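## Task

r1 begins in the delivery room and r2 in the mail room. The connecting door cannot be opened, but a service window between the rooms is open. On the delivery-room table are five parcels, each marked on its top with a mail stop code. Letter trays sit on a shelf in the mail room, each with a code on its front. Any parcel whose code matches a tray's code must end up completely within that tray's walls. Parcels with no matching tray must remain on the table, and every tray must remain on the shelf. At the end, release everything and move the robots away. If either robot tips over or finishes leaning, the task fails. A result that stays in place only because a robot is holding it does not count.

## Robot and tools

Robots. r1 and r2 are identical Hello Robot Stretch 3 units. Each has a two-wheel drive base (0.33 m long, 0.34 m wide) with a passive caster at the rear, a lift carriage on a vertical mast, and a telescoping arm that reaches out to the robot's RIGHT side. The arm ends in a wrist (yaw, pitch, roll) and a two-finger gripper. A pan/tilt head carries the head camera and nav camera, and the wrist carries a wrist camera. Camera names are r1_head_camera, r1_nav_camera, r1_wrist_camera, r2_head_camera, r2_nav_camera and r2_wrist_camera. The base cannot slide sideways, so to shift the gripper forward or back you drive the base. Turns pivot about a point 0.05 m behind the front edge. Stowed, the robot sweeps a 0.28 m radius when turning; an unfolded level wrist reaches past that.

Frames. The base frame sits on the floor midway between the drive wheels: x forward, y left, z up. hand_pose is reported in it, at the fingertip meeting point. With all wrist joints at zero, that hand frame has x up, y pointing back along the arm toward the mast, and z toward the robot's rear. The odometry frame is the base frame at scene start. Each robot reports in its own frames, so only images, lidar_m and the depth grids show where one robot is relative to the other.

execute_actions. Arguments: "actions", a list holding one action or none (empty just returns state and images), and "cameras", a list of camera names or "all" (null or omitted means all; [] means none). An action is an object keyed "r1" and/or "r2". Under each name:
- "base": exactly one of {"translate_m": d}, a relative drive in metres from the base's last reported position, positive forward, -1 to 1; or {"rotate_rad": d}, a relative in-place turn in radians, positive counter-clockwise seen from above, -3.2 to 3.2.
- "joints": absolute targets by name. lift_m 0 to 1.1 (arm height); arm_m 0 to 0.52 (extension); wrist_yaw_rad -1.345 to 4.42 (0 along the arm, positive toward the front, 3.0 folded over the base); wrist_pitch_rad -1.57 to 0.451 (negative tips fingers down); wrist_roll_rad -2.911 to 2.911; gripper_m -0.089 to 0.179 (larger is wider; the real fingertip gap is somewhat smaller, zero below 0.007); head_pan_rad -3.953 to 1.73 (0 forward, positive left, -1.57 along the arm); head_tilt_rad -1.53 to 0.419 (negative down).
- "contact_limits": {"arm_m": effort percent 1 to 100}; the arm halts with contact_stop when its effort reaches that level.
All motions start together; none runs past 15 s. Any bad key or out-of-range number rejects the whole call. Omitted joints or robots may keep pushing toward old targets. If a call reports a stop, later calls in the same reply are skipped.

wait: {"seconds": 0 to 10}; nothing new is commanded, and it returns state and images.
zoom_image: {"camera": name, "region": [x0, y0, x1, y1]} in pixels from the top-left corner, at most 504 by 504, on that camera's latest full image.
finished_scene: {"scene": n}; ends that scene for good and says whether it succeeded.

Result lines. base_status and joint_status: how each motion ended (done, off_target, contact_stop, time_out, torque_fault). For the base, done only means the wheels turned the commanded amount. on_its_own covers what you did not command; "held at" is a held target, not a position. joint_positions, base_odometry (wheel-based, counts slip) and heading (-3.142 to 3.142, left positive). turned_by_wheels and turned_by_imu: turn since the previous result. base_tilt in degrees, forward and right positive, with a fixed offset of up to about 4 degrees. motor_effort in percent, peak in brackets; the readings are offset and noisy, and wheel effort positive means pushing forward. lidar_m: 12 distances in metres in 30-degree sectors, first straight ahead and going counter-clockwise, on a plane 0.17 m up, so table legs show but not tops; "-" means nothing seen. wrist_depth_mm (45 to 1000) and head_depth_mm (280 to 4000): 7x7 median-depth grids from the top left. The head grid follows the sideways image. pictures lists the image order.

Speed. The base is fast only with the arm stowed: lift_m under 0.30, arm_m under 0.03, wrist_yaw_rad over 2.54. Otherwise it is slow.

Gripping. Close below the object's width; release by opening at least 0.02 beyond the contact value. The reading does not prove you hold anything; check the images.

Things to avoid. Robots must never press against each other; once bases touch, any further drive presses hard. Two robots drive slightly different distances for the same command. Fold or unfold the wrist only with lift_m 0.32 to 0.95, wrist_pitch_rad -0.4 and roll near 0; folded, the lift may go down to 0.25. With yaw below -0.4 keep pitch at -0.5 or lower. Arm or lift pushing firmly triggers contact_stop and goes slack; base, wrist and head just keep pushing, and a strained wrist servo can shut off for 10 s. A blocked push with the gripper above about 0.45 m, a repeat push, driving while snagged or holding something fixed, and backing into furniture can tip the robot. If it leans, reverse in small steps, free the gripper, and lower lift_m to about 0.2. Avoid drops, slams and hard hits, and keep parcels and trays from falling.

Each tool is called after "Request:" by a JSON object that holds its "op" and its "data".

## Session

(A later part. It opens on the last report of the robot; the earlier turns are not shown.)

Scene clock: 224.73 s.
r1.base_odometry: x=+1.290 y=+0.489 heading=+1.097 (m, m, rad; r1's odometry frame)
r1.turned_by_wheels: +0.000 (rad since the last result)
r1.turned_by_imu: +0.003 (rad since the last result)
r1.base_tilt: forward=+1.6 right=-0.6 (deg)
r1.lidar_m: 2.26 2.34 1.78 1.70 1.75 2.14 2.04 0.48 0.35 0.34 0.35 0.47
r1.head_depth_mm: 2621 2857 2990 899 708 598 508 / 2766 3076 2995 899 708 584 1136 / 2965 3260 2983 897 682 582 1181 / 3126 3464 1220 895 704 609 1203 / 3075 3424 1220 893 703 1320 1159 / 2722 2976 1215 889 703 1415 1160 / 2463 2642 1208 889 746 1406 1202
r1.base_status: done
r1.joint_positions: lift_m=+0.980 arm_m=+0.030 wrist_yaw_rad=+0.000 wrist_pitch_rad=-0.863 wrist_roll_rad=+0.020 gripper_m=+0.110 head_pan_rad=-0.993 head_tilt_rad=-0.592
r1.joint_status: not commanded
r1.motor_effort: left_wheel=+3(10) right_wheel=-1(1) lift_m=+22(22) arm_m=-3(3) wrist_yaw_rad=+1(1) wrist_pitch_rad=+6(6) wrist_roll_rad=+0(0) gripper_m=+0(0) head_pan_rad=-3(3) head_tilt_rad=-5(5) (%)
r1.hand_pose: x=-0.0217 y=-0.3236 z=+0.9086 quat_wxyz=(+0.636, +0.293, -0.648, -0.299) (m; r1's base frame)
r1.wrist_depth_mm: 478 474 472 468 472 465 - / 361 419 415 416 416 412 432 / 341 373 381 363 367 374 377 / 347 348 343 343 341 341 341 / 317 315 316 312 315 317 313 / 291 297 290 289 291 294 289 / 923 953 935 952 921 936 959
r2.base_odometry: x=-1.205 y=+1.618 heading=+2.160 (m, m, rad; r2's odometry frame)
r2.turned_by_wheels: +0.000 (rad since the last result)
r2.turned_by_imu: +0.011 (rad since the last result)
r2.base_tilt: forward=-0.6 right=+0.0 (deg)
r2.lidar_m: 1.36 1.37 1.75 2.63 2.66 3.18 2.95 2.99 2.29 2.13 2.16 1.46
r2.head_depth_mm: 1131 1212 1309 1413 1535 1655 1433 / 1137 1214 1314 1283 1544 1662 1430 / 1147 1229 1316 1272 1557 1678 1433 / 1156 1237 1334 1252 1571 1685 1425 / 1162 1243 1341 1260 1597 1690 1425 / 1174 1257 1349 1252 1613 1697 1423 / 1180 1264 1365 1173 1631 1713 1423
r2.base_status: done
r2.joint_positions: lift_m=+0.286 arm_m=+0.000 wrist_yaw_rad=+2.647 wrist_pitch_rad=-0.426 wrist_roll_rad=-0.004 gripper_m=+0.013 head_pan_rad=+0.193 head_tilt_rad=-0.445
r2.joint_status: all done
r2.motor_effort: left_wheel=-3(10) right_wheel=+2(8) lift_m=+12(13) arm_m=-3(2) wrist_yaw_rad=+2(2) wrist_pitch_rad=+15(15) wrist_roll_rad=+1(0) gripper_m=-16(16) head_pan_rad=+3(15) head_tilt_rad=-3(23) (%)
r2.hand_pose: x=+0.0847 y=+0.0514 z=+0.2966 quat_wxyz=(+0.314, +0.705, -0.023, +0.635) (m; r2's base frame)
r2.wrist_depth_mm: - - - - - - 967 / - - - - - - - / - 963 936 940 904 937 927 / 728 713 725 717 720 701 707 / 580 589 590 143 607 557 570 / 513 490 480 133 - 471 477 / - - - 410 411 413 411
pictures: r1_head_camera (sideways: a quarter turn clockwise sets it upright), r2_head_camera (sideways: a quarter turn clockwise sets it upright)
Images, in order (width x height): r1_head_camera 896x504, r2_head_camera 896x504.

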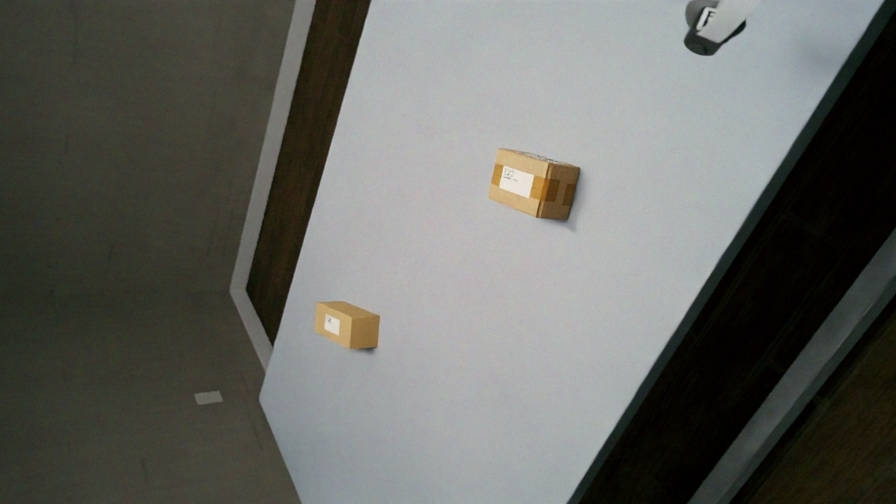

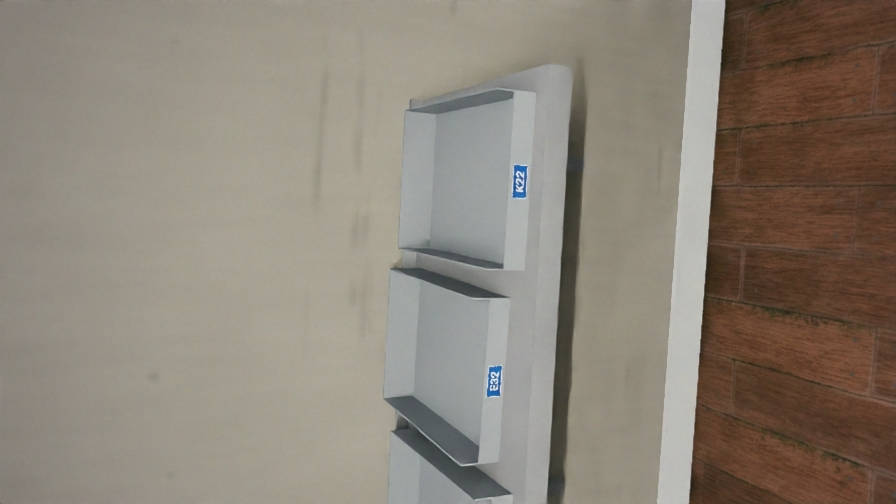

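Request:
{"op": "execute_actions", "data": {"actions": [{"r1": {"base": {"translate_m": 0.27}, "joints": {"arm_m": 0.12, "gripper_m": 0.14, "head_pan_rad": -1.0, "head_tilt_rad": -0.55}}, "r2": {"base": {"translate_m": 0.53}, "joints": {"lift_m": 0.62}}}], "cameras": ["r1_wrist_camera", "r1_head_camera"]}}

Scene clock: 237.23 s.
r1.base_odometry: x=+1.414 y=+0.729 heading=+1.097 (m, m, rad; r1's odometry frame)
r1.turned_by_wheels: +0.000 (rad since the last result)
r1.turned_by_imu: +0.003 (rad since the last result)
r1.base_tilt: forward=+1.5 right=-0.6 (deg)
r1.lidar_m: 1.99 2.06 1.78 1.71 1.76 2.37 2.31 0.48 0.35 0.33 0.34 0.46
r1.head_depth_mm: 2637 2857 3060 954 736 602 508 / 2745 3013 3139 947 731 599 517 / 2899 3235 3249 909 732 597 1148 / 3063 3369 3234 942 732 598 1203 / 2662 2959 2965 939 728 628 1221 / 2408 2630 2788 940 729 1381 1153 / 2134 2283 2487 911 726 1437 1199
r1.base_status: done
r1.joint_positions: lift_m=+0.980 arm_m=+0.120 wrist_yaw_rad=+0.000 wrist_pitch_rad=-0.863 wrist_roll_rad=+0.020 gripper_m=+0.140 head_pan_rad=-0.993 head_tilt_rad=-0.557
r1.joint_status: all done
r1.motor_effort: left_wheel=+3(8) right_wheel=-1(1) lift_m=+22(21) arm_m=+1(1) wrist_yaw_rad=+1(1) wrist_pitch_rad=+6(6) wrist_roll_rad=+0(0) gripper_m=+0(88) head_pan_rad=-3(3) head_tilt_rad=+5(11) (%)
r1.hand_pose: x=-0.0217 y=-0.4131 z=+0.9086 quat_wxyz=(+0.636, +0.293, -0.648, -0.299) (m; r1's base frame)
r1.wrist_depth_mm: 455 472 467 468 471 469 461 / 421 419 422 417 419 415 414 / 377 378 378 372 377 379 375 / 343 344 343 294 341 345 341 / 315 320 316 308 315 321 309 / 294 - 292 290 290 - 290 / 270 271 270 269 270 268 269
r2.base_odometry: x=-1.499 y=+2.059 heading=+2.160 (m, m, rad; r2's odometry frame)
r2.turned_by_wheels: +0.000 (rad since the last result)
r2.turned_by_imu: +0.006 (rad since the last result)
r2.base_tilt: forward=-0.5 right=+0.0 (deg)
r2.lidar_m: 0.83 0.84 1.07 2.36 2.72 3.43 3.47 3.30 2.23 2.07 1.32 0.89
r2.head_depth_mm: 673 718 775 837 910 997 1062 / 677 725 781 843 887 698 573 / 683 731 789 854 848 714 587 / 686 737 794 861 851 714 586 / 693 743 800 871 860 711 584 / 698 749 809 882 878 673 571 / 705 756 815 889 895 710 583
r2.base_status: done
r2.joint_positions: lift_m=+0.619 arm_m=+0.000 wrist_yaw_rad=+2.647 wrist_pitch_rad=-0.425 wrist_roll_rad=-0.004 gripper_m=+0.013 head_pan_rad=+0.193 head_tilt_rad=-0.446
r2.joint_status: all done
r2.motor_effort: left_wheel=-4(14) right_wheel=+2(8) lift_m=+41(41) arm_m=-3(2) wrist_yaw_rad=+1(2) wrist_pitch_rad=+14(15) wrist_roll_rad=+0(1) gripper_m=-16(16) head_pan_rad=+2(3) head_tilt_rad=-3(3) (%)
r2.hand_pose: x=+0.0847 y=+0.0515 z=+0.6304 quat_wxyz=(+0.314, +0.705, -0.023, +0.635) (m; r2's base frame)
r2.wrist_depth_mm: - - - - 859 680 572 / - - - - 906 709 605 / - - - - - 781 616 / - - - - - 802 633 / - - - 143 - 845 704 / 906 851 842 133 - 798 722 / - 777 724 719 733 727 711
pictures: r1_head_camera (sideways: a quarter turn clockwise sets it upright), r1_wrist_camera
Images, in order (width x height): r1_head_camera 896x504, r1_wrist_camera 644x364.

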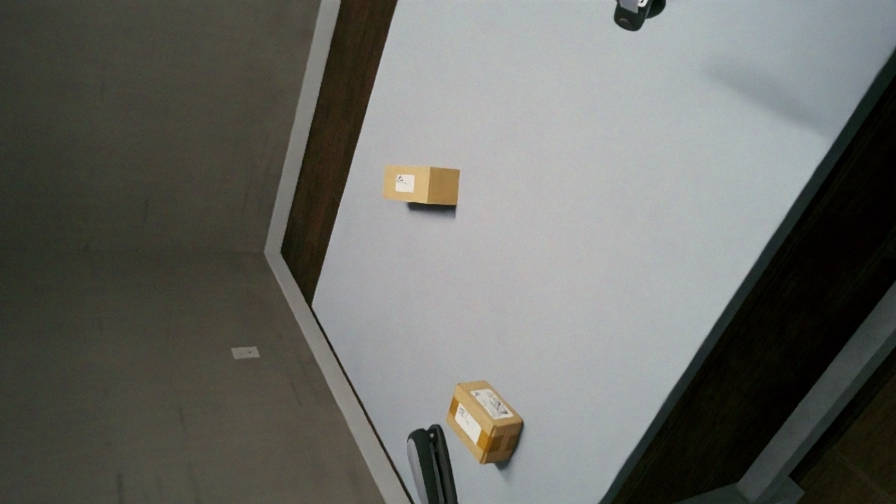

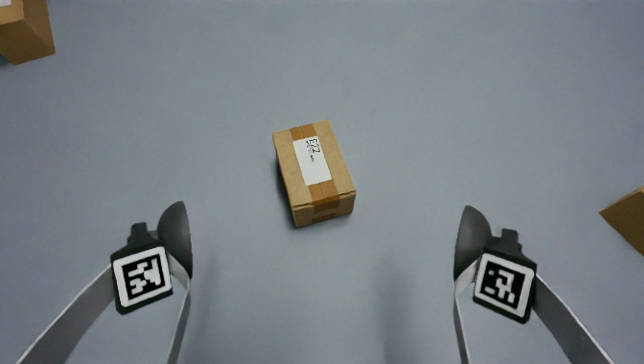

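Request:
{"op": "zoom_image", "data": {"camera": "r1_wrist_camera", "region": [260, 115, 370, 235]}}

Request:
{"op": "zoom_image", "data": {"camera": "r1_head_camera", "region": [375, 150, 465, 220]}}

Request:
{"op": "zoom_image", "data": {"camera": "r1_head_camera", "region": [435, 375, 530, 470]}}

Region (260, 115, 370, 235) of r1_wrist_camera's 644x364 image, scaled by 4.200; it fills the left 462 columns of this view, and the rest is white.

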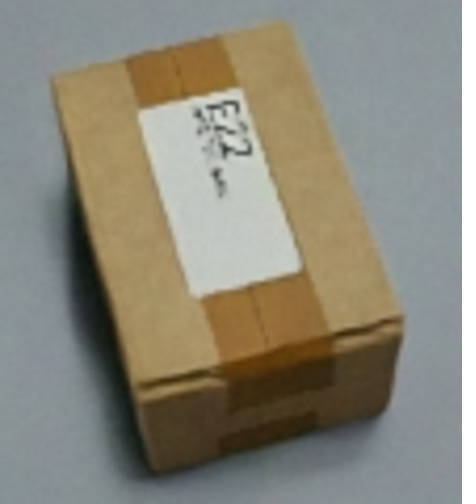

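Region (375, 150, 465, 220) of r1_head_camera's 896x504 image, scaled by 5.600, with more detail than that image has.

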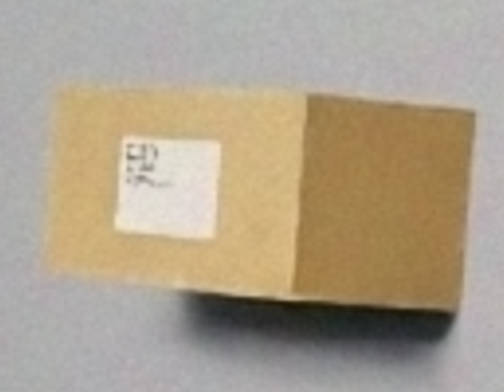

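Region (435, 375, 530, 470) of r1_head_camera's 896x504 image, scaled by 5.305, with more detail than that image has.

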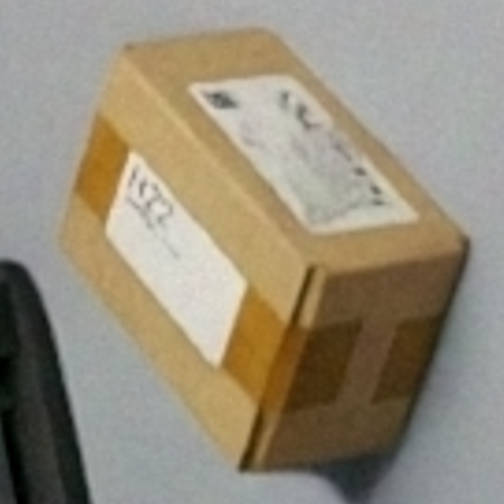

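Request:
{"op": "execute_actions", "data": {"actions": [{"r1": {"base": {"translate_m": -0.031}, "joints": {"arm_m": 0.235, "wrist_yaw_rad": 0.27, "lift_m": 0.93}}, "r2": {"base": {"rotate_rad": 1.68}, "joints": {"lift_m": 0.94, "wrist_yaw_rad": 0.0, "wrist_pitch_rad": -0.85, "head_pan_rad": -1.4, "head_tilt_rad": -0.7}}}], "cameras": ["r1_wrist_camera", "r2_wrist_camera", "r2_head_camera"]}}

Scene clock: 247.37 s.
r1.base_odometry: x=+1.400 y=+0.702 heading=+1.097 (m, m, rad; r1's odometry frame)
r1.turned_by_wheels: +0.000 (rad since the last result)
r1.turned_by_imu: +0.002 (rad since the last result)
r1.base_tilt: forward=+1.5 right=-0.6 (deg)
r1.lidar_m: 2.03 2.09 1.78 1.70 1.76 2.37 2.28 0.48 0.35 0.33 0.34 0.46
r1.head_depth_mm: 2629 2826 3027 947 758 600 508 / 2787 3051 3132 948 737 597 518 / 2917 3232 3271 928 730 598 1147 / 3089 3373 3266 942 731 596 1219 / 2723 2993 1318 941 729 628 1223 / 2430 2665 2743 936 727 1368 1139 / 2183 2350 2536 925 727 1440 1188
r1.base_status: done
r1.joint_positions: lift_m=+0.930 arm_m=+0.235 wrist_yaw_rad=+0.269 wrist_pitch_rad=-0.863 wrist_roll_rad=+0.020 gripper_m=+0.140 head_pan_rad=-0.993 head_tilt_rad=-0.557
r1.joint_status: all done
r1.motor_effort: left_wheel=+2(3) right_wheel=-1(4) lift_m=+22(22) arm_m=+1(2) wrist_yaw_rad=+1(0) wrist_pitch_rad=+6(6) wrist_roll_rad=+0(0) gripper_m=+0(0) head_pan_rad=-3(3) head_tilt_rad=+4(5) (%)
r1.hand_pose: x=+0.0178 y=-0.5228 z=+0.8586 quat_wxyz=(+0.670, +0.377, -0.603, -0.211) (m; r1's base frame)
r1.wrist_depth_mm: 375 398 388 387 390 387 387 / 353 351 346 348 347 347 347 / 316 316 316 314 312 311 310 / 289 288 287 285 284 285 283 / 261 267 264 210 261 265 262 / 242 - 242 194 242 - 242 / 227 227 225 185 225 225 225
r2.base_odometry: x=-1.499 y=+2.059 heading=-2.443 (m, m, rad; r2's odometry frame)
r2.turned_by_wheels: +1.680 (rad since the last result)
r2.turned_by_imu: +1.708 (rad since the last result)
r2.base_tilt: forward=-0.5 right=+0.1 (deg)
r2.lidar_m: 2.68 2.79 3.60 3.46 2.91 2.15 2.07 1.16 0.86 0.83 0.87 1.19
r2.head_depth_mm: 679 754 847 828 687 - - / 695 768 856 827 710 - - / 704 781 874 829 699 593 - / 715 795 887 807 678 614 1236 / 729 811 906 807 664 1329 1225 / 740 826 920 824 660 1355 1223 / 754 846 933 824 663 1352 1225
r2.base_status: done
r2.joint_positions: lift_m=+0.939 arm_m=+0.000 wrist_yaw_rad=+0.003 wrist_pitch_rad=-0.859 wrist_roll_rad=-0.004 gripper_m=+0.013 head_pan_rad=-1.393 head_tilt_rad=-0.691
r2.joint_status: all done
r2.motor_effort: left_wheel=-4(11) right_wheel=+2(4) lift_m=+40(43) arm_m=-3(3) wrist_yaw_rad=-3(11) wrist_pitch_rad=+5(14) wrist_roll_rad=+0(0) gripper_m=-16(16) head_pan_rad=-2(34) head_tilt_rad=-5(30) (%)
r2.hand_pose: x=-0.0211 y=-0.2944 z=+0.8683 quat_wxyz=(+0.645, +0.296, -0.641, -0.293) (m; r2's base frame)
r2.wrist_depth_mm: 424 360 434 430 607 622 624 / 372 331 372 375 394 735 744 / 320 309 331 333 337 926 914 / 302 292 294 286 302 - - / - - 315 143 - - - / 918 932 926 133 - 957 - / 847 848 849 899 904 902 868
pictures: r1_wrist_camera, r2_head_camera (sideways: a quarter turn clockwise sets it upright), r2_wrist_camera
Images, in order (width x height): r1_wrist_camera 644x364, r2_head_camera 896x504, r2_wrist_camera 644x364.

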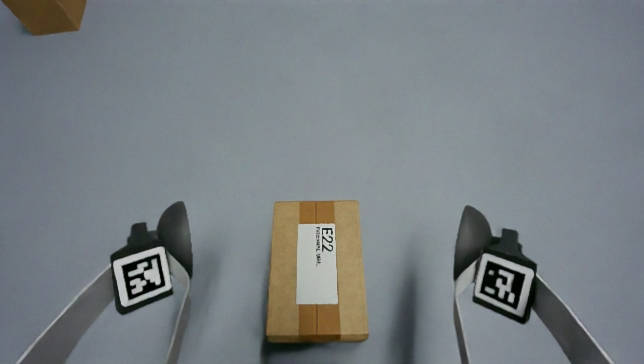

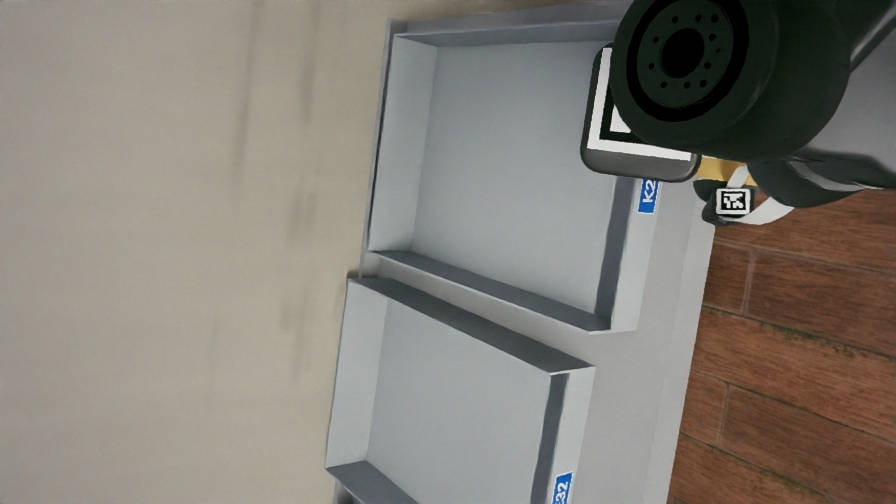

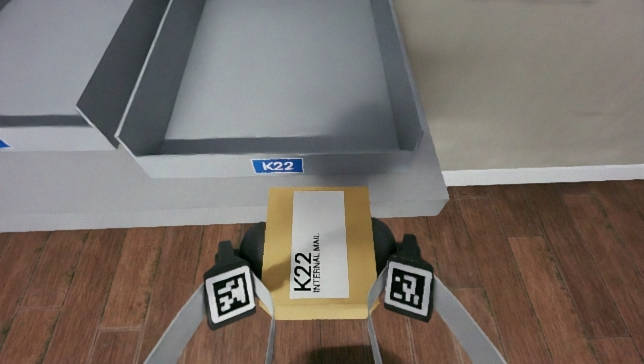

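Request:
{"op": "execute_actions", "data": {"actions": [{"r1": {"joints": {"lift_m": 0.863, "gripper_m": 0.11}}, "r2": {"base": {"translate_m": 0.025}, "joints": {"lift_m": 0.95, "arm_m": 0.24}}}], "cameras": ["r1_wrist_camera", "r2_wrist_camera", "r2_head_camera"]}}

Scene clock: 252.83 s.
r1.base_odometry: x=+1.400 y=+0.702 heading=+1.097 (m, m, rad; r1's odometry frame)
r1.turned_by_wheels: +0.000 (rad since the last result)
r1.turned_by_imu: +0.001 (rad since the last result)
r1.base_tilt: forward=+1.5 right=-0.6 (deg)
r1.lidar_m: 2.02 2.09 1.78 1.71 1.76 2.38 2.28 0.48 0.35 0.33 0.34 0.46
r1.head_depth_mm: 2618 2835 3021 948 737 600 508 / 2749 3025 3152 944 736 597 519 / 2910 3191 3261 930 731 598 1143 / 3036 3375 3255 941 730 594 1224 / 2734 2958 1321 937 728 629 1224 / 2442 2642 2770 940 726 1380 1147 / 2207 2342 2480 926 728 1439 1192
r1.base_status: not commanded
r1.joint_positions: lift_m=+0.863 arm_m=+0.235 wrist_yaw_rad=+0.269 wrist_pitch_rad=-0.863 wrist_roll_rad=+0.020 gripper_m=+0.110 head_pan_rad=-0.993 head_tilt_rad=-0.557
r1.joint_status: all done
r1.motor_effort: left_wheel=+2(3) right_wheel=-1(2) lift_m=+22(21) arm_m=+1(1) wrist_yaw_rad=+1(2) wrist_pitch_rad=+6(6) wrist_roll_rad=+0(0) gripper_m=+0(88) head_pan_rad=-4(2) head_tilt_rad=+4(4) (%)
r1.hand_pose: x=+0.0178 y=-0.5228 z=+0.7916 quat_wxyz=(+0.670, +0.377, -0.603, -0.211) (m; r1's base frame)
r1.wrist_depth_mm: 288 287 289 286 287 285 283 / 256 255 256 255 253 255 255 / 232 230 230 231 230 227 228 / 212 210 206 153 209 209 207 / 194 194 187 140 190 193 191 / 180 182 133 130 175 180 178 / 169 166 163 153 163 166 164
r2.base_odometry: x=-1.518 y=+2.043 heading=-2.443 (m, m, rad; r2's odometry frame)
r2.turned_by_wheels: +0.000 (rad since the last result)
r2.turned_by_imu: +0.000 (rad since the last result)
r2.base_tilt: forward=-0.6 right=+0.0 (deg)
r2.lidar_m: 2.66 2.77 3.57 3.47 2.94 2.18 2.10 1.17 0.86 0.83 0.86 1.19
r2.head_depth_mm: 681 738 - 782 669 579 1229 / 693 760 - - 680 592 1227 / 704 784 871 830 681 603 1231 / 716 799 891 807 666 618 1225 / 730 812 905 828 663 1321 1222 / 743 829 922 826 663 1351 1220 / 754 846 931 824 664 1356 1219
r2.base_status: done
r2.joint_positions: lift_m=+0.949 arm_m=+0.240 wrist_yaw_rad=+0.002 wrist_pitch_rad=-0.860 wrist_roll_rad=-0.004 gripper_m=+0.013 head_pan_rad=-1.393 head_tilt_rad=-0.691
r2.joint_status: all done
r2.motor_effort: left_wheel=-3(7) right_wheel=+2(7) lift_m=+41(42) arm_m=+2(1) wrist_yaw_rad=-2(4) wrist_pitch_rad=+6(6) wrist_roll_rad=+1(0) gripper_m=-17(16) head_pan_rad=-2(3) head_tilt_rad=-5(6) (%)
r2.hand_pose: x=-0.0213 y=-0.5337 z=+0.8782 quat_wxyz=(+0.645, +0.296, -0.641, -0.294) (m; r2's base frame)
r2.wrist_depth_mm: 344 348 362 369 368 382 380 / 368 347 336 346 340 444 454 / 344 302 342 345 339 547 558 / 306 262 308 311 305 691 721 / 275 258 281 143 281 924 - / 219 244 254 132 - 935 - / 209 211 237 236 241 228 908
pictures: r1_wrist_camera, r2_head_camera (sideways: a quarter turn clockwise sets it upright), r2_wrist_camera
Images, in order (width x height): r1_wrist_camera 644x364, r2_head_camera 896x504, r2_wrist_camera 644x364.

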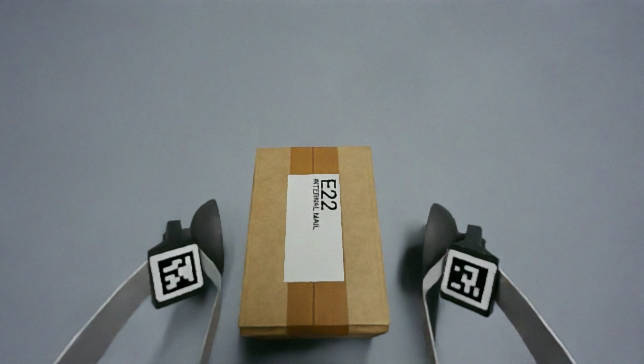

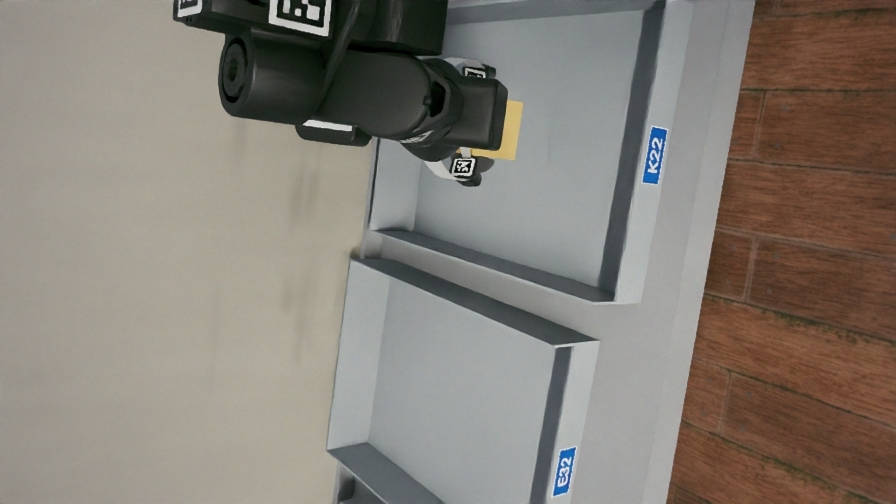

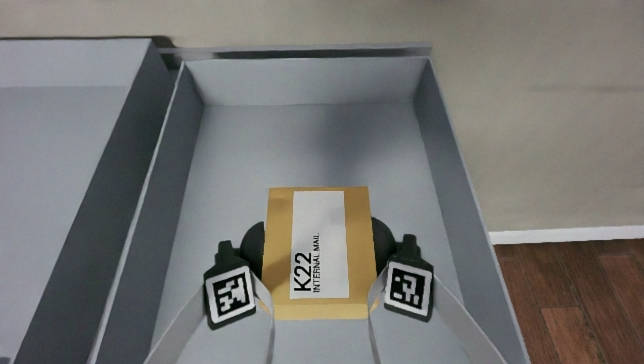

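Request:
{"op": "execute_actions", "data": {"actions": [{"r1": {"joints": {"gripper_m": 0.022}}, "r2": {"joints": {"lift_m": 0.874}}}], "cameras": ["r1_wrist_camera", "r2_wrist_camera"]}}

Scene clock: 255.63 s.
r1.base_odometry: x=+1.400 y=+0.702 heading=+1.097 (m, m, rad; r1's odometry frame)
r1.turned_by_wheels: +0.000 (rad since the last result)
r1.turned_by_imu: +0.001 (rad since the last result)
r1.base_tilt: forward=+1.5 right=-0.6 (deg)
r1.lidar_m: 2.03 2.09 1.79 1.71 1.76 2.37 2.28 0.48 0.35 0.33 0.34 0.46
r1.head_depth_mm: 2613 2849 2998 945 734 601 508 / 2769 3058 3159 952 735 598 520 / 2898 3205 3241 927 732 596 1155 / 3036 3395 3237 941 731 596 1226 / 2730 3035 1324 945 730 629 1225 / 2409 2637 2771 935 729 1369 1149 / 2185 2336 2526 925 728 1439 1193
r1.base_status: not commanded
r1.joint_positions: lift_m=+0.863 arm_m=+0.235 wrist_yaw_rad=+0.269 wrist_pitch_rad=-0.864 wrist_roll_rad=+0.020 gripper_m=+0.023 head_pan_rad=-0.993 head_tilt_rad=-0.557
r1.joint_status: all done
r1.motor_effort: left_wheel=+2(3) right_wheel=-1(1) lift_m=+23(22) arm_m=+2(2) wrist_yaw_rad=+1(1) wrist_pitch_rad=+7(7) wrist_roll_rad=+0(0) gripper_m=-20(99) head_pan_rad=-3(3) head_tilt_rad=+4(4) (%)
r1.hand_pose: x=+0.0178 y=-0.5225 z=+0.7914 quat_wxyz=(+0.670, +0.378, -0.603, -0.211) (m; r1's base frame)
r1.wrist_depth_mm: 287 287 288 284 285 285 282 / 257 258 255 253 255 254 253 / 230 232 230 229 229 228 227 / 210 209 209 151 208 208 209 / 193 194 186 139 192 192 192 / 178 179 153 128 132 177 177 / 166 165 163 124 162 164 165
r2.base_odometry: x=-1.518 y=+2.043 heading=-2.443 (m, m, rad; r2's odometry frame)
r2.turned_by_wheels: +0.000 (rad since the last result)
r2.turned_by_imu: +0.000 (rad since the last result)
r2.base_tilt: forward=-0.6 right=+0.0 (deg)
r2.lidar_m: 2.66 2.76 3.59 3.48 2.95 2.17 2.10 1.16 0.86 0.83 0.86 1.19
r2.head_depth_mm: 681 755 820 - 658 581 1235 / 693 769 849 - 649 594 1232 / 704 782 872 829 663 605 1234 / 716 797 887 807 663 618 1227 / 727 815 906 829 663 1324 1224 / 739 829 922 828 662 1356 1230 / 754 847 928 822 664 1351 1212
r2.base_status: not commanded
r2.joint_positions: lift_m=+0.875 arm_m=+0.240 wrist_yaw_rad=+0.002 wrist_pitch_rad=-0.860 wrist_roll_rad=-0.004 gripper_m=+0.013 head_pan_rad=-1.393 head_tilt_rad=-0.691
r2.joint_status: all done
r2.motor_effort: left_wheel=-3(4) right_wheel=+2(1) lift_m=+12(36) arm_m=+2(2) wrist_yaw_rad=-2(2) wrist_pitch_rad=+6(6) wrist_roll_rad=+1(1) gripper_m=-16(16) head_pan_rad=-3(3) head_tilt_rad=-6(6) (%)
r2.hand_pose: x=-0.0213 y=-0.5336 z=+0.8035 quat_wxyz=(+0.645, +0.296, -0.641, -0.294) (m; r2's base frame)
r2.wrist_depth_mm: 294 261 279 283 280 370 383 / 208 246 280 285 283 240 452 / 200 226 249 250 253 207 562 / 172 215 225 226 224 194 728 / 163 199 205 143 208 194 881 / 158 187 183 133 - 184 153 / 156 172 172 171 173 173 139
pictures: r1_wrist_camera, r2_wrist_camera
Images, in order (width x height): r1_wrist_camera 644x364, r2_wrist_camera 644x364.

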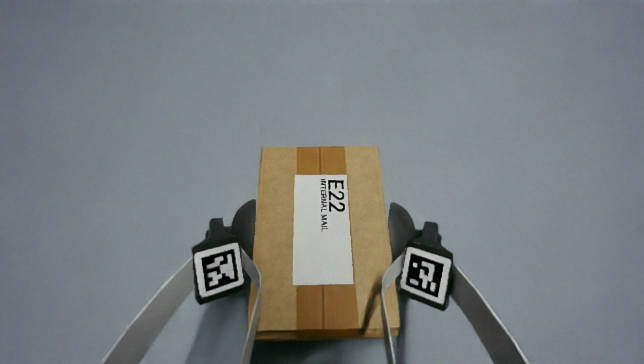

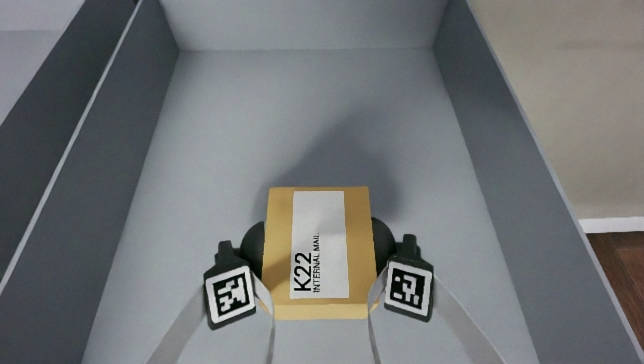

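Request:
{"op": "execute_actions", "data": {"actions": [{"r1": {"joints": {"lift_m": 0.90}}, "r2": {"joints": {"lift_m": 0.869}}}], "cameras": []}}

Request:
{"op": "execute_actions", "data": {"actions": [{"r1": {"base": {"translate_m": -0.07}, "joints": {"lift_m": 0.98, "arm_m": 0.15}}, "r2": {"joints": {"gripper_m": 0.095}}}], "cameras": ["r2_wrist_camera"]}}

Request:
{"op": "execute_actions", "data": {"actions": [{"r1": {"base": {"translate_m": -0.07}, "joints": {"lift_m": 1.07, "arm_m": 0.05, "wrist_yaw_rad": 0.0}}, "r2": {"joints": {"lift_m": 0.95}}}], "cameras": ["r2_wrist_camera", "r1_wrist_camera"]}}

Scene clock: 259.47 s.
r1.base_odometry: x=+1.400 y=+0.702 heading=+1.097 (m, m, rad; r1's odometry frame)
r1.turned_by_wheels: +0.000 (rad since the last result)
r1.turned_by_imu: +0.001 (rad since the last result)
r1.base_tilt: forward=+1.5 right=-0.6 (deg)
r1.lidar_m: 2.03 2.09 1.78 1.70 1.76 2.37 2.28 0.48 0.35 0.33 0.34 0.46
r1.head_depth_mm: 2625 2832 3021 950 735 600 507 / 2744 3044 3146 945 735 599 518 / 2906 3243 3254 933 732 598 1154 / 3017 3360 3210 939 731 599 1223 / 2747 3017 1330 938 731 629 1228 / 2423 2629 2750 941 727 1368 1144 / 2182 2333 2520 923 727 1433 1197
r1.base_status: not commanded
r1.joint_positions: lift_m=+0.900 arm_m=+0.235 wrist_yaw_rad=+0.269 wrist_pitch_rad=-0.865 wrist_roll_rad=+0.020 gripper_m=+0.023 head_pan_rad=-0.993 head_tilt_rad=-0.557
r1.joint_status: all done
r1.motor_effort: left_wheel=+3(3) right_wheel=-2(1) lift_m=+28(30) arm_m=+1(1) wrist_yaw_rad=+1(1) wrist_pitch_rad=+7(7) wrist_roll_rad=+0(0) gripper_m=-20(20) head_pan_rad=-3(3) head_tilt_rad=+4(4) (%)
r1.hand_pose: x=+0.0177 y=-0.5222 z=+0.8278 quat_wxyz=(+0.670, +0.378, -0.603, -0.212) (m; r1's base frame)
r1.wrist_depth_mm: 343 345 344 339 338 336 335 / 304 307 305 303 304 301 303 / 274 276 275 274 274 273 273 / 253 253 252 149 249 251 249 / 230 230 224 139 227 230 229 / 213 214 169 129 133 213 212 / 200 199 196 124 194 198 198
r2.base_odometry: x=-1.518 y=+2.043 heading=-2.443 (m, m, rad; r2's odometry frame)
r2.turned_by_wheels: +0.000 (rad since the last result)
r2.turned_by_imu: +0.000 (rad since the last result)
r2.base_tilt: forward=-0.6 right=+0.1 (deg)
r2.lidar_m: 2.66 2.78 3.61 3.47 2.95 2.17 2.09 1.17 0.86 0.83 0.86 1.19
r2.head_depth_mm: 683 755 827 - 652 581 1225 / 693 768 852 - 647 592 1230 / 704 782 872 829 664 604 1228 / 716 797 889 806 665 618 1226 / 727 811 908 826 663 1330 1223 / 742 828 923 826 661 1348 1227 / 755 845 932 824 662 1351 1218
r2.base_status: not commanded
r2.joint_positions: lift_m=+0.870 arm_m=+0.240 wrist_yaw_rad=+0.002 wrist_pitch_rad=-0.860 wrist_roll_rad=-0.004 gripper_m=+0.013 head_pan_rad=-1.393 head_tilt_rad=-0.691
r2.joint_status: all done
r2.motor_effort: left_wheel=-4(3) right_wheel=+2(2) lift_m=+12(12) arm_m=+2(3) wrist_yaw_rad=-2(2) wrist_pitch_rad=+6(6) wrist_roll_rad=+0(0) gripper_m=-16(16) head_pan_rad=-2(2) head_tilt_rad=-6(6) (%)
r2.hand_pose: x=-0.0213 y=-0.5336 z=+0.7985 quat_wxyz=(+0.645, +0.296, -0.641, -0.294) (m; r2's base frame)
r2.wrist_depth_mm: 233 246 282 281 283 366 390 / 211 226 273 274 278 238 446 / 190 225 245 244 243 205 547 / 163 209 219 219 220 192 703 / 159 194 201 143 203 194 872 / 157 181 178 133 - 180 145 / 157 168 167 166 169 169 132
pictures: none
No camera images: the call's "cameras" was empty. Leave "cameras" out to get every camera's image.

Scene clock: 261.43 s.
r1.base_odometry: x=+1.368 y=+0.639 heading=+1.097 (m, m, rad; r1's odometry frame)
r1.turned_by_wheels: +0.000 (rad since the last result)
r1.turned_by_imu: +0.000 (rad since the last result)
r1.base_tilt: forward=+1.5 right=-0.6 (deg)
r1.lidar_m: 2.10 2.16 1.77 1.70 1.76 2.31 2.22 0.49 0.35 0.34 0.35 0.46
r1.head_depth_mm: 2612 2869 3063 947 736 601 508 / 2794 2993 3115 948 734 599 518 / 2925 3211 3228 948 732 597 1159 / 3082 3370 3199 946 726 594 1223 / 2840 3117 1314 938 730 627 1224 / 2541 2763 2781 938 728 1372 1146 / 2275 2421 2558 868 727 1446 1189
r1.base_status: done
r1.joint_positions: lift_m=+0.980 arm_m=+0.150 wrist_yaw_rad=+0.269 wrist_pitch_rad=-0.866 wrist_roll_rad=+0.020 gripper_m=+0.023 head_pan_rad=-0.993 head_tilt_rad=-0.557
r1.joint_status: all done
r1.motor_effort: left_wheel=+3(3) right_wheel=-1(5) lift_m=+29(29) arm_m=-3(2) wrist_yaw_rad=+1(1) wrist_pitch_rad=+8(7) wrist_roll_rad=+0(0) gripper_m=-20(19) head_pan_rad=-4(3) head_tilt_rad=+4(4) (%)
r1.hand_pose: x=+0.0177 y=-0.4376 z=+0.9077 quat_wxyz=(+0.670, +0.378, -0.602, -0.212) (m; r1's base frame)
r1.wrist_depth_mm: 466 464 469 462 465 461 457 / 418 415 417 419 416 413 409 / 377 379 373 374 376 374 371 / 341 340 340 150 339 343 343 / 315 311 305 138 311 314 313 / 293 291 206 129 133 288 288 / 271 272 268 124 267 269 261
r2.base_odometry: x=-1.518 y=+2.043 heading=-2.443 (m, m, rad; r2's odometry frame)
r2.turned_by_wheels: +0.000 (rad since the last result)
r2.turned_by_imu: +0.000 (rad since the last result)
r2.base_tilt: forward=-0.6 right=+0.1 (deg)
r2.lidar_m: 2.65 2.76 3.59 3.45 2.94 2.17 2.10 1.17 0.86 0.83 0.86 1.19
r2.head_depth_mm: 682 753 824 - 646 581 1238 / 692 768 851 - 647 591 1234 / 704 782 871 829 663 605 1223 / 716 796 893 807 665 616 1229 / 726 812 906 827 663 1324 1227 / 740 825 918 828 663 1347 1227 / 755 843 932 824 661 1359 1222
r2.base_status: not commanded
r2.joint_positions: lift_m=+0.870 arm_m=+0.240 wrist_yaw_rad=+0.002 wrist_pitch_rad=-0.860 wrist_roll_rad=-0.004 gripper_m=+0.095 head_pan_rad=-1.393 head_tilt_rad=-0.691
r2.joint_status: all done
r2.motor_effort: left_wheel=-3(4) right_wheel=+2(2) lift_m=+12(13) arm_m=+3(3) wrist_yaw_rad=-2(2) wrist_pitch_rad=+6(6) wrist_roll_rad=+1(0) gripper_m=+0(81) head_pan_rad=-2(3) head_tilt_rad=-5(5) (%)
r2.hand_pose: x=-0.0213 y=-0.5336 z=+0.7985 quat_wxyz=(+0.645, +0.296, -0.641, -0.294) (m; r2's base frame)
r2.wrist_depth_mm: 236 246 280 283 284 363 383 / 209 225 273 274 277 241 451 / 191 226 245 244 245 207 560 / 163 211 217 219 218 193 671 / 158 196 199 147 203 193 860 / 157 183 179 138 181 181 145 / 156 168 168 169 170 168 133
pictures: r2_wrist_camera
Images, in order (width x height): r2_wrist_camera 644x364.

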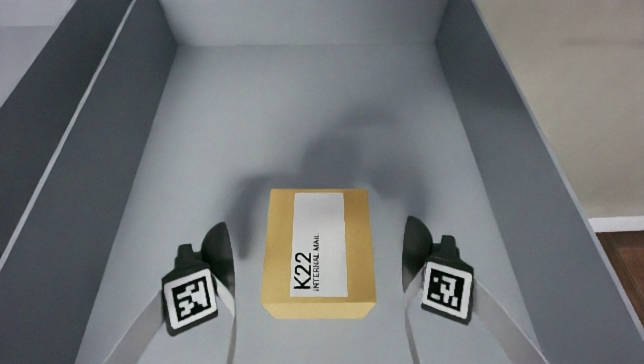

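Scene clock: 263.40 s.
r1.base_odometry: x=+1.336 y=+0.577 heading=+1.097 (m, m, rad; r1's odometry frame)
r1.turned_by_wheels: +0.000 (rad since the last result)
r1.turned_by_imu: +0.000 (rad since the last result)
r1.base_tilt: forward=+1.5 right=-0.6 (deg)
r1.lidar_m: 2.17 2.24 1.78 1.70 1.75 2.24 2.14 0.49 0.35 0.34 0.35 0.47
r1.head_depth_mm: 2635 2848 3011 952 739 601 507 / 2780 3000 3132 950 734 599 531 / 2947 3222 3232 945 732 599 1151 / 3081 3465 3246 946 729 597 1228 / 2951 3221 1332 942 727 629 1226 / 2608 2809 1316 939 729 1377 1146 / 2334 2521 2564 901 748 1440 1195
r1.base_status: done
r1.joint_positions: lift_m=+1.070 arm_m=+0.050 wrist_yaw_rad=+0.001 wrist_pitch_rad=-0.866 wrist_roll_rad=+0.020 gripper_m=+0.023 head_pan_rad=-0.993 head_tilt_rad=-0.557
r1.joint_status: all done
r1.motor_effort: left_wheel=+3(4) right_wheel=-1(5) lift_m=+28(29) arm_m=-3(3) wrist_yaw_rad=-1(0) wrist_pitch_rad=+8(8) wrist_roll_rad=+0(0) gripper_m=-20(20) head_pan_rad=-3(3) head_tilt_rad=+4(4) (%)
r1.hand_pose: x=-0.0214 y=-0.3428 z=+0.9977 quat_wxyz=(+0.636, +0.294, -0.648, -0.300) (m; r1's base frame)
r1.wrist_depth_mm: 611 610 608 603 603 605 - / 540 551 541 547 538 544 549 / 486 487 489 486 481 485 482 / 447 446 446 150 388 443 444 / 410 409 393 139 396 408 409 / 377 378 249 129 133 375 373 / 365 365 363 124 358 359 -
r2.base_odometry: x=-1.518 y=+2.043 heading=-2.443 (m, m, rad; r2's odometry frame)
r2.turned_by_wheels: +0.000 (rad since the last result)
r2.turned_by_imu: +0.000 (rad since the last result)
r2.base_tilt: forward=-0.6 right=+0.1 (deg)
r2.lidar_m: 2.66 2.77 3.59 3.47 2.94 2.17 2.10 1.17 0.86 0.83 0.86 1.20
r2.head_depth_mm: 681 739 - 760 669 581 1233 / 691 761 - - 665 592 1233 / 705 784 875 832 665 605 1225 / 714 796 890 810 664 617 1225 / 729 812 908 829 660 1335 1216 / 742 831 922 826 663 1345 1227 / 753 845 930 825 662 1355 1226
r2.base_status: not commanded
r2.joint_positions: lift_m=+0.949 arm_m=+0.240 wrist_yaw_rad=+0.002 wrist_pitch_rad=-0.860 wrist_roll_rad=-0.004 gripper_m=+0.095 head_pan_rad=-1.393 head_tilt_rad=-0.691
r2.joint_status: all done
r2.motor_effort: left_wheel=-3(3) right_wheel=+2(2) lift_m=+40(42) arm_m=+2(2) wrist_yaw_rad=-2(2) wrist_pitch_rad=+6(6) wrist_roll_rad=+0(1) gripper_m=+1(1) head_pan_rad=-3(3) head_tilt_rad=-6(6) (%)
r2.hand_pose: x=-0.0213 y=-0.5336 z=+0.8781 quat_wxyz=(+0.645, +0.296, -0.641, -0.294) (m; r2's base frame)
r2.wrist_depth_mm: 340 347 362 365 375 381 384 / 368 352 342 342 334 447 458 / 344 299 344 349 339 542 555 / 309 265 308 311 307 707 738 / 277 259 287 286 281 898 - / 221 239 258 215 260 929 - / 209 230 240 230 239 240 908
pictures: r1_wrist_camera, r2_wrist_camera
Images, in order (width x height): r1_wrist_camera 644x364, r2_wrist_camera 644x364.

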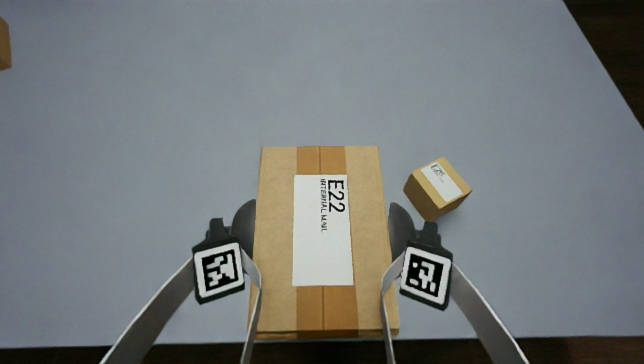

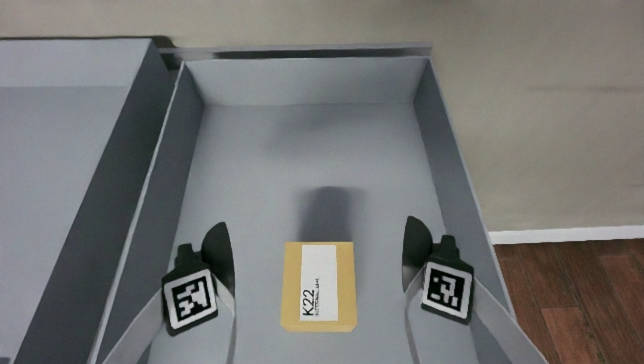

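Request:
{"op": "execute_actions", "data": {"actions": [{"r1": {"base": {"translate_m": -0.20}}, "r2": {"joints": {"arm_m": 0.0, "gripper_m": 0.04, "head_pan_rad": 0.0, "head_tilt_rad": -0.2}}}], "cameras": []}}

Request:
{"op": "execute_actions", "data": {"actions": [{"r1": {"base": {"translate_m": -0.25}}, "r2": {"base": {"rotate_rad": 1.44}, "joints": {"lift_m": 0.66, "wrist_yaw_rad": 2.65, "wrist_pitch_rad": -0.4}}}], "cameras": []}}

Request:
{"op": "execute_actions", "data": {"actions": [{"r1": {"base": {"translate_m": -0.32}}, "r2": {"base": {"translate_m": 0.3}, "joints": {"lift_m": 0.285}}}], "cameras": ["r2_head_camera"]}}

Scene clock: 271.47 s.
r1.base_odometry: x=+1.244 y=+0.399 heading=+1.097 (m, m, rad; r1's odometry frame)
r1.turned_by_wheels: +0.000 (rad since the last result)
r1.turned_by_imu: +0.001 (rad since the last result)
r1.base_tilt: forward=+1.4 right=-0.6 (deg)
r1.lidar_m: 1.18 2.44 1.78 1.70 1.75 2.03 1.94 2.00 0.36 0.34 0.35 0.47
r1.head_depth_mm: 2615 2821 3059 951 737 586 509 / 2735 3044 3111 948 735 598 530 / 2954 3229 3240 949 730 599 1179 / 3110 3478 3215 945 730 598 1226 / 3152 3438 1325 940 728 645 1225 / 2880 3085 1327 939 727 1368 1149 / 2558 2741 1313 932 748 1436 1199
r1.base_status: done
r1.joint_positions: lift_m=+1.070 arm_m=+0.050 wrist_yaw_rad=+0.001 wrist_pitch_rad=-0.866 wrist_roll_rad=+0.020 gripper_m=+0.023 head_pan_rad=-0.993 head_tilt_rad=-0.557
r1.joint_status: not commanded
r1.motor_effort: left_wheel=+3(2) right_wheel=-1(5) lift_m=+29(28) arm_m=-3(3) wrist_yaw_rad=-1(1) wrist_pitch_rad=+8(7) wrist_roll_rad=+0(0) gripper_m=-19(19) head_pan_rad=-3(3) head_tilt_rad=+4(4) (%)
r1.hand_pose: x=-0.0214 y=-0.3428 z=+0.9977 quat_wxyz=(+0.636, +0.294, -0.648, -0.300) (m; r1's base frame)
r1.wrist_depth_mm: 607 606 598 602 608 - - / 545 550 542 540 535 - - / 493 484 490 484 491 505 - / 448 447 439 150 444 453 - / 407 407 393 138 399 402 - / 380 375 249 129 133 380 - / 365 362 358 124 - - -
r2.base_odometry: x=-1.518 y=+2.043 heading=-2.443 (m, m, rad; r2's odometry frame)
r2.turned_by_wheels: +0.000 (rad since the last result)
r2.turned_by_imu: +0.000 (rad since the last result)
r2.base_tilt: forward=-0.5 right=+0.0 (deg)
r2.lidar_m: 2.66 2.77 3.58 3.46 2.94 2.17 2.09 1.17 0.86 0.83 0.86 1.19
r2.head_depth_mm: 2402 2495 2564 2641 2570 2284 1811 / 2398 2522 2572 2687 2798 2389 1805 / 2421 2492 2608 2695 2798 2359 1795 / 2391 2509 2585 2667 2805 2377 1797 / 2385 2511 2567 2679 2796 2367 1791 / 2418 2477 2593 2663 2827 2350 1795 / 2406 2477 2606 2658 2760 2352 1791
r2.base_status: not commanded
r2.joint_positions: lift_m=+0.949 arm_m=+0.000 wrist_yaw_rad=+0.002 wrist_pitch_rad=-0.860 wrist_roll_rad=-0.004 gripper_m=+0.040 head_pan_rad=-0.007 head_tilt_rad=-0.211
r2.joint_status: all done
r2.motor_effort: left_wheel=-4(3) right_wheel=+2(2) lift_m=+41(40) arm_m=-2(4) wrist_yaw_rad=-2(2) wrist_pitch_rad=+6(6) wrist_roll_rad=+0(0) gripper_m=+1(79) head_pan_rad=+3(32) head_tilt_rad=+7(41) (%)
r2.hand_pose: x=-0.0213 y=-0.2942 z=+0.8781 quat_wxyz=(+0.645, +0.296, -0.641, -0.294) (m; r2's base frame)
r2.wrist_depth_mm: 448 429 425 436 472 619 639 / 388 368 382 371 388 745 758 / 343 316 343 348 343 914 928 / 312 311 302 305 308 - - / - - - - - - - / 954 961 - - - - - / 902 871 886 880 891 876 885
pictures: none
No camera images: the call's "cameras" was empty. Leave "cameras" out to get every camera's image.

Scene clock: 274.93 s.
r1.base_odometry: x=+1.130 y=+0.177 heading=+1.097 (m, m, rad; r1's odometry frame)
r1.turned_by_wheels: +0.000 (rad since the last result)
r1.turned_by_imu: +0.000 (rad since the last result)
r1.base_tilt: forward=+1.5 right=-0.6 (deg)
r1.lidar_m: 1.24 2.45 1.77 1.69 1.74 1.77 1.69 1.75 2.35 0.34 0.36 0.48
r1.head_depth_mm: 2612 2901 3050 947 736 601 507 / 2759 3049 3131 943 734 599 529 / 2970 3241 3213 948 711 598 1176 / 3105 3408 3215 942 709 613 1221 / 3323 3668 1327 938 729 646 1229 / 3159 3389 1322 940 728 1402 1146 / 2841 3054 1245 934 754 1432 1200
r1.base_status: done
r1.joint_positions: lift_m=+1.070 arm_m=+0.050 wrist_yaw_rad=+0.001 wrist_pitch_rad=-0.866 wrist_roll_rad=+0.020 gripper_m=+0.023 head_pan_rad=-0.993 head_tilt_rad=-0.557
r1.joint_status: not commanded
r1.motor_effort: left_wheel=+3(1) right_wheel=-1(4) lift_m=+29(28) arm_m=-3(2) wrist_yaw_rad=+0(1) wrist_pitch_rad=+8(8) wrist_roll_rad=+0(0) gripper_m=-20(20) head_pan_rad=-4(4) head_tilt_rad=+4(4) (%)
r1.hand_pose: x=-0.0214 y=-0.3428 z=+0.9977 quat_wxyz=(+0.636, +0.294, -0.648, -0.300) (m; r1's base frame)
r1.wrist_depth_mm: 608 603 612 620 - - - / 548 548 545 551 - - - / 491 484 490 497 - - - / 433 445 445 149 - - - / 410 409 395 138 - - - / 379 379 250 129 133 - - / - - - 124 - - -
r2.base_odometry: x=-1.518 y=+2.043 heading=-1.004 (m, m, rad; r2's odometry frame)
r2.turned_by_wheels: +1.440 (rad since the last result)
r2.turned_by_imu: +1.464 (rad since the last result)
r2.base_tilt: forward=-0.6 right=+0.0 (deg)
r2.lidar_m: 3.47 3.40 2.26 2.09 1.35 0.90 0.83 0.84 1.06 2.25 2.69 3.38
r2.head_depth_mm: 3309 3440 3585 3732 3545 2386 1808 / 3254 3368 3516 3691 3480 2401 1801 / 3236 3334 3519 3648 3465 2393 1801 / 3192 3257 - 3595 3508 2368 1799 / 3184 3256 3417 3517 3474 2379 1793 / 3146 3239 3344 3448 3438 2371 1798 / 3043 3149 3319 3403 3390 2352 1784
r2.base_status: done
r2.joint_positions: lift_m=+0.661 arm_m=+0.000 wrist_yaw_rad=+2.647 wrist_pitch_rad=-0.422 wrist_roll_rad=-0.004 gripper_m=+0.040 head_pan_rad=-0.007 head_tilt_rad=-0.211
r2.joint_status: all done
r2.motor_effort: left_wheel=-4(10) right_wheel=+2(7) lift_m=+12(35) arm_m=-3(3) wrist_yaw_rad=+3(2) wrist_pitch_rad=+13(12) wrist_roll_rad=+0(1) gripper_m=+0(0) head_pan_rad=+3(2) head_tilt_rad=+6(6) (%)
r2.hand_pose: x=+0.0851 y=+0.0518 z=+0.6724 quat_wxyz=(+0.313, +0.705, -0.025, +0.636) (m; r2's base frame)
r2.wrist_depth_mm: - - - - - - - / - - - - - - - / - - - - - - - / - - - - - - - / - - - - - - - / 929 963 937 908 936 904 896 / - 800 752 783 770 789 782
pictures: none
No camera images: the call's "cameras" was empty. Leave "cameras" out to get every camera's image.

Scene clock: 279.37 s.
r1.base_odometry: x=+0.984 y=-0.108 heading=+1.097 (m, m, rad; r1's odometry frame)
r1.turned_by_wheels: +0.000 (rad since the last result)
r1.turned_by_imu: +0.000 (rad since the last result)
r1.base_tilt: forward=+1.5 right=-0.6 (deg)
r1.lidar_m: 1.26 2.45 1.77 1.68 1.74 1.44 1.38 1.42 1.90 3.06 0.44 0.49
r1.head_depth_mm: 2627 2900 3031 2233 1775 1462 1234 / 2800 3051 3181 1036 1669 1454 1229 / 2973 3292 3214 946 1619 1452 1226 / 3094 3431 3250 937 731 1380 1198 / 3358 3743 1323 943 730 691 1031 / 3477 3854 1315 940 729 1408 1171 / 3246 3487 1323 934 775 1434 1204
r1.base_status: done
r1.joint_positions: lift_m=+1.070 arm_m=+0.050 wrist_yaw_rad=+0.001 wrist_pitch_rad=-0.866 wrist_roll_rad=+0.020 gripper_m=+0.023 head_pan_rad=-0.993 head_tilt_rad=-0.557
r1.joint_status: not commanded
r1.motor_effort: left_wheel=+3(4) right_wheel=-1(3) lift_m=+29(29) arm_m=-2(2) wrist_yaw_rad=+0(0) wrist_pitch_rad=+8(8) wrist_roll_rad=+0(0) gripper_m=-20(20) head_pan_rad=-3(4) head_tilt_rad=+4(4) (%)
r1.hand_pose: x=-0.0214 y=-0.3428 z=+0.9977 quat_wxyz=(+0.636, +0.294, -0.648, -0.300) (m; r1's base frame)
r1.wrist_depth_mm: 610 596 - - - - - / 541 548 - - - - - / 487 509 - - - - - / 440 541 - 150 - - - / 408 - - 138 - - - / 378 497 433 129 133 - - / - - - 124 - - -
r2.base_odometry: x=-1.357 y=+1.790 heading=-1.004 (m, m, rad; r2's odometry frame)
r2.turned_by_wheels: +0.000 (rad since the last result)
r2.turned_by_imu: +0.003 (rad since the last result)
r2.base_tilt: forward=-0.6 right=+0.0 (deg)
r2.lidar_m: 3.17 3.20 2.30 2.13 1.82 1.21 1.13 1.14 1.44 2.63 2.66 3.33
r2.head_depth_mm: 3067 3176 3254 3399 3486 2396 1819 / 3008 3095 3202 3346 3415 2401 1805 / 2967 3051 3225 3307 3356 2380 1803 / 2929 2868 - 3269 3355 2362 1794 / 2909 2940 - 3239 3278 2371 1801 / 2892 2944 3037 3160 3242 2364 1769 / 2820 2898 3013 3125 3224 2351 1783
r2.base_status: done
r2.joint_positions: lift_m=+0.286 arm_m=+0.000 wrist_yaw_rad=+2.647 wrist_pitch_rad=-0.422 wrist_roll_rad=-0.004 gripper_m=+0.040 head_pan_rad=-0.007 head_tilt_rad=-0.210
r2.joint_status: all done
r2.motor_effort: left_wheel=-3(7) right_wheel=+2(6) lift_m=+12(12) arm_m=-3(2) wrist_yaw_rad=+3(2) wrist_pitch_rad=+12(13) wrist_roll_rad=+1(1) gripper_m=+0(0) head_pan_rad=+2(3) head_tilt_rad=+6(6) (%)
r2.hand_pose: x=+0.0851 y=+0.0518 z=+0.2975 quat_wxyz=(+0.313, +0.705, -0.025, +0.636) (m; r2's base frame)
r2.wrist_depth_mm: - - - - - - - / - - - - - - - / - - 968 951 987 937 927 / 726 733 715 724 732 706 713 / 594 585 594 575 571 577 566 / 510 494 503 490 506 488 479 / - 440 422 422 412 415 413
pictures: r2_head_camera (sideways: a quarter turn clockwise sets it upright)
Images, in order (width x height): r2_head_camera 896x504.

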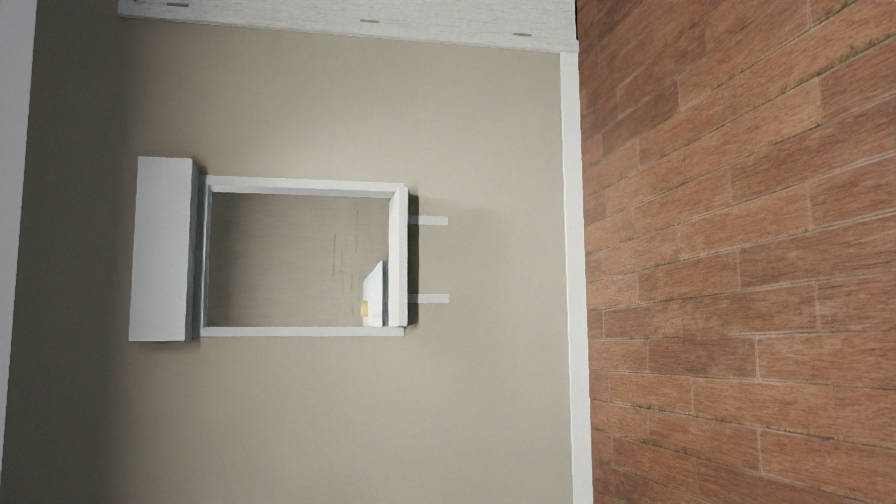

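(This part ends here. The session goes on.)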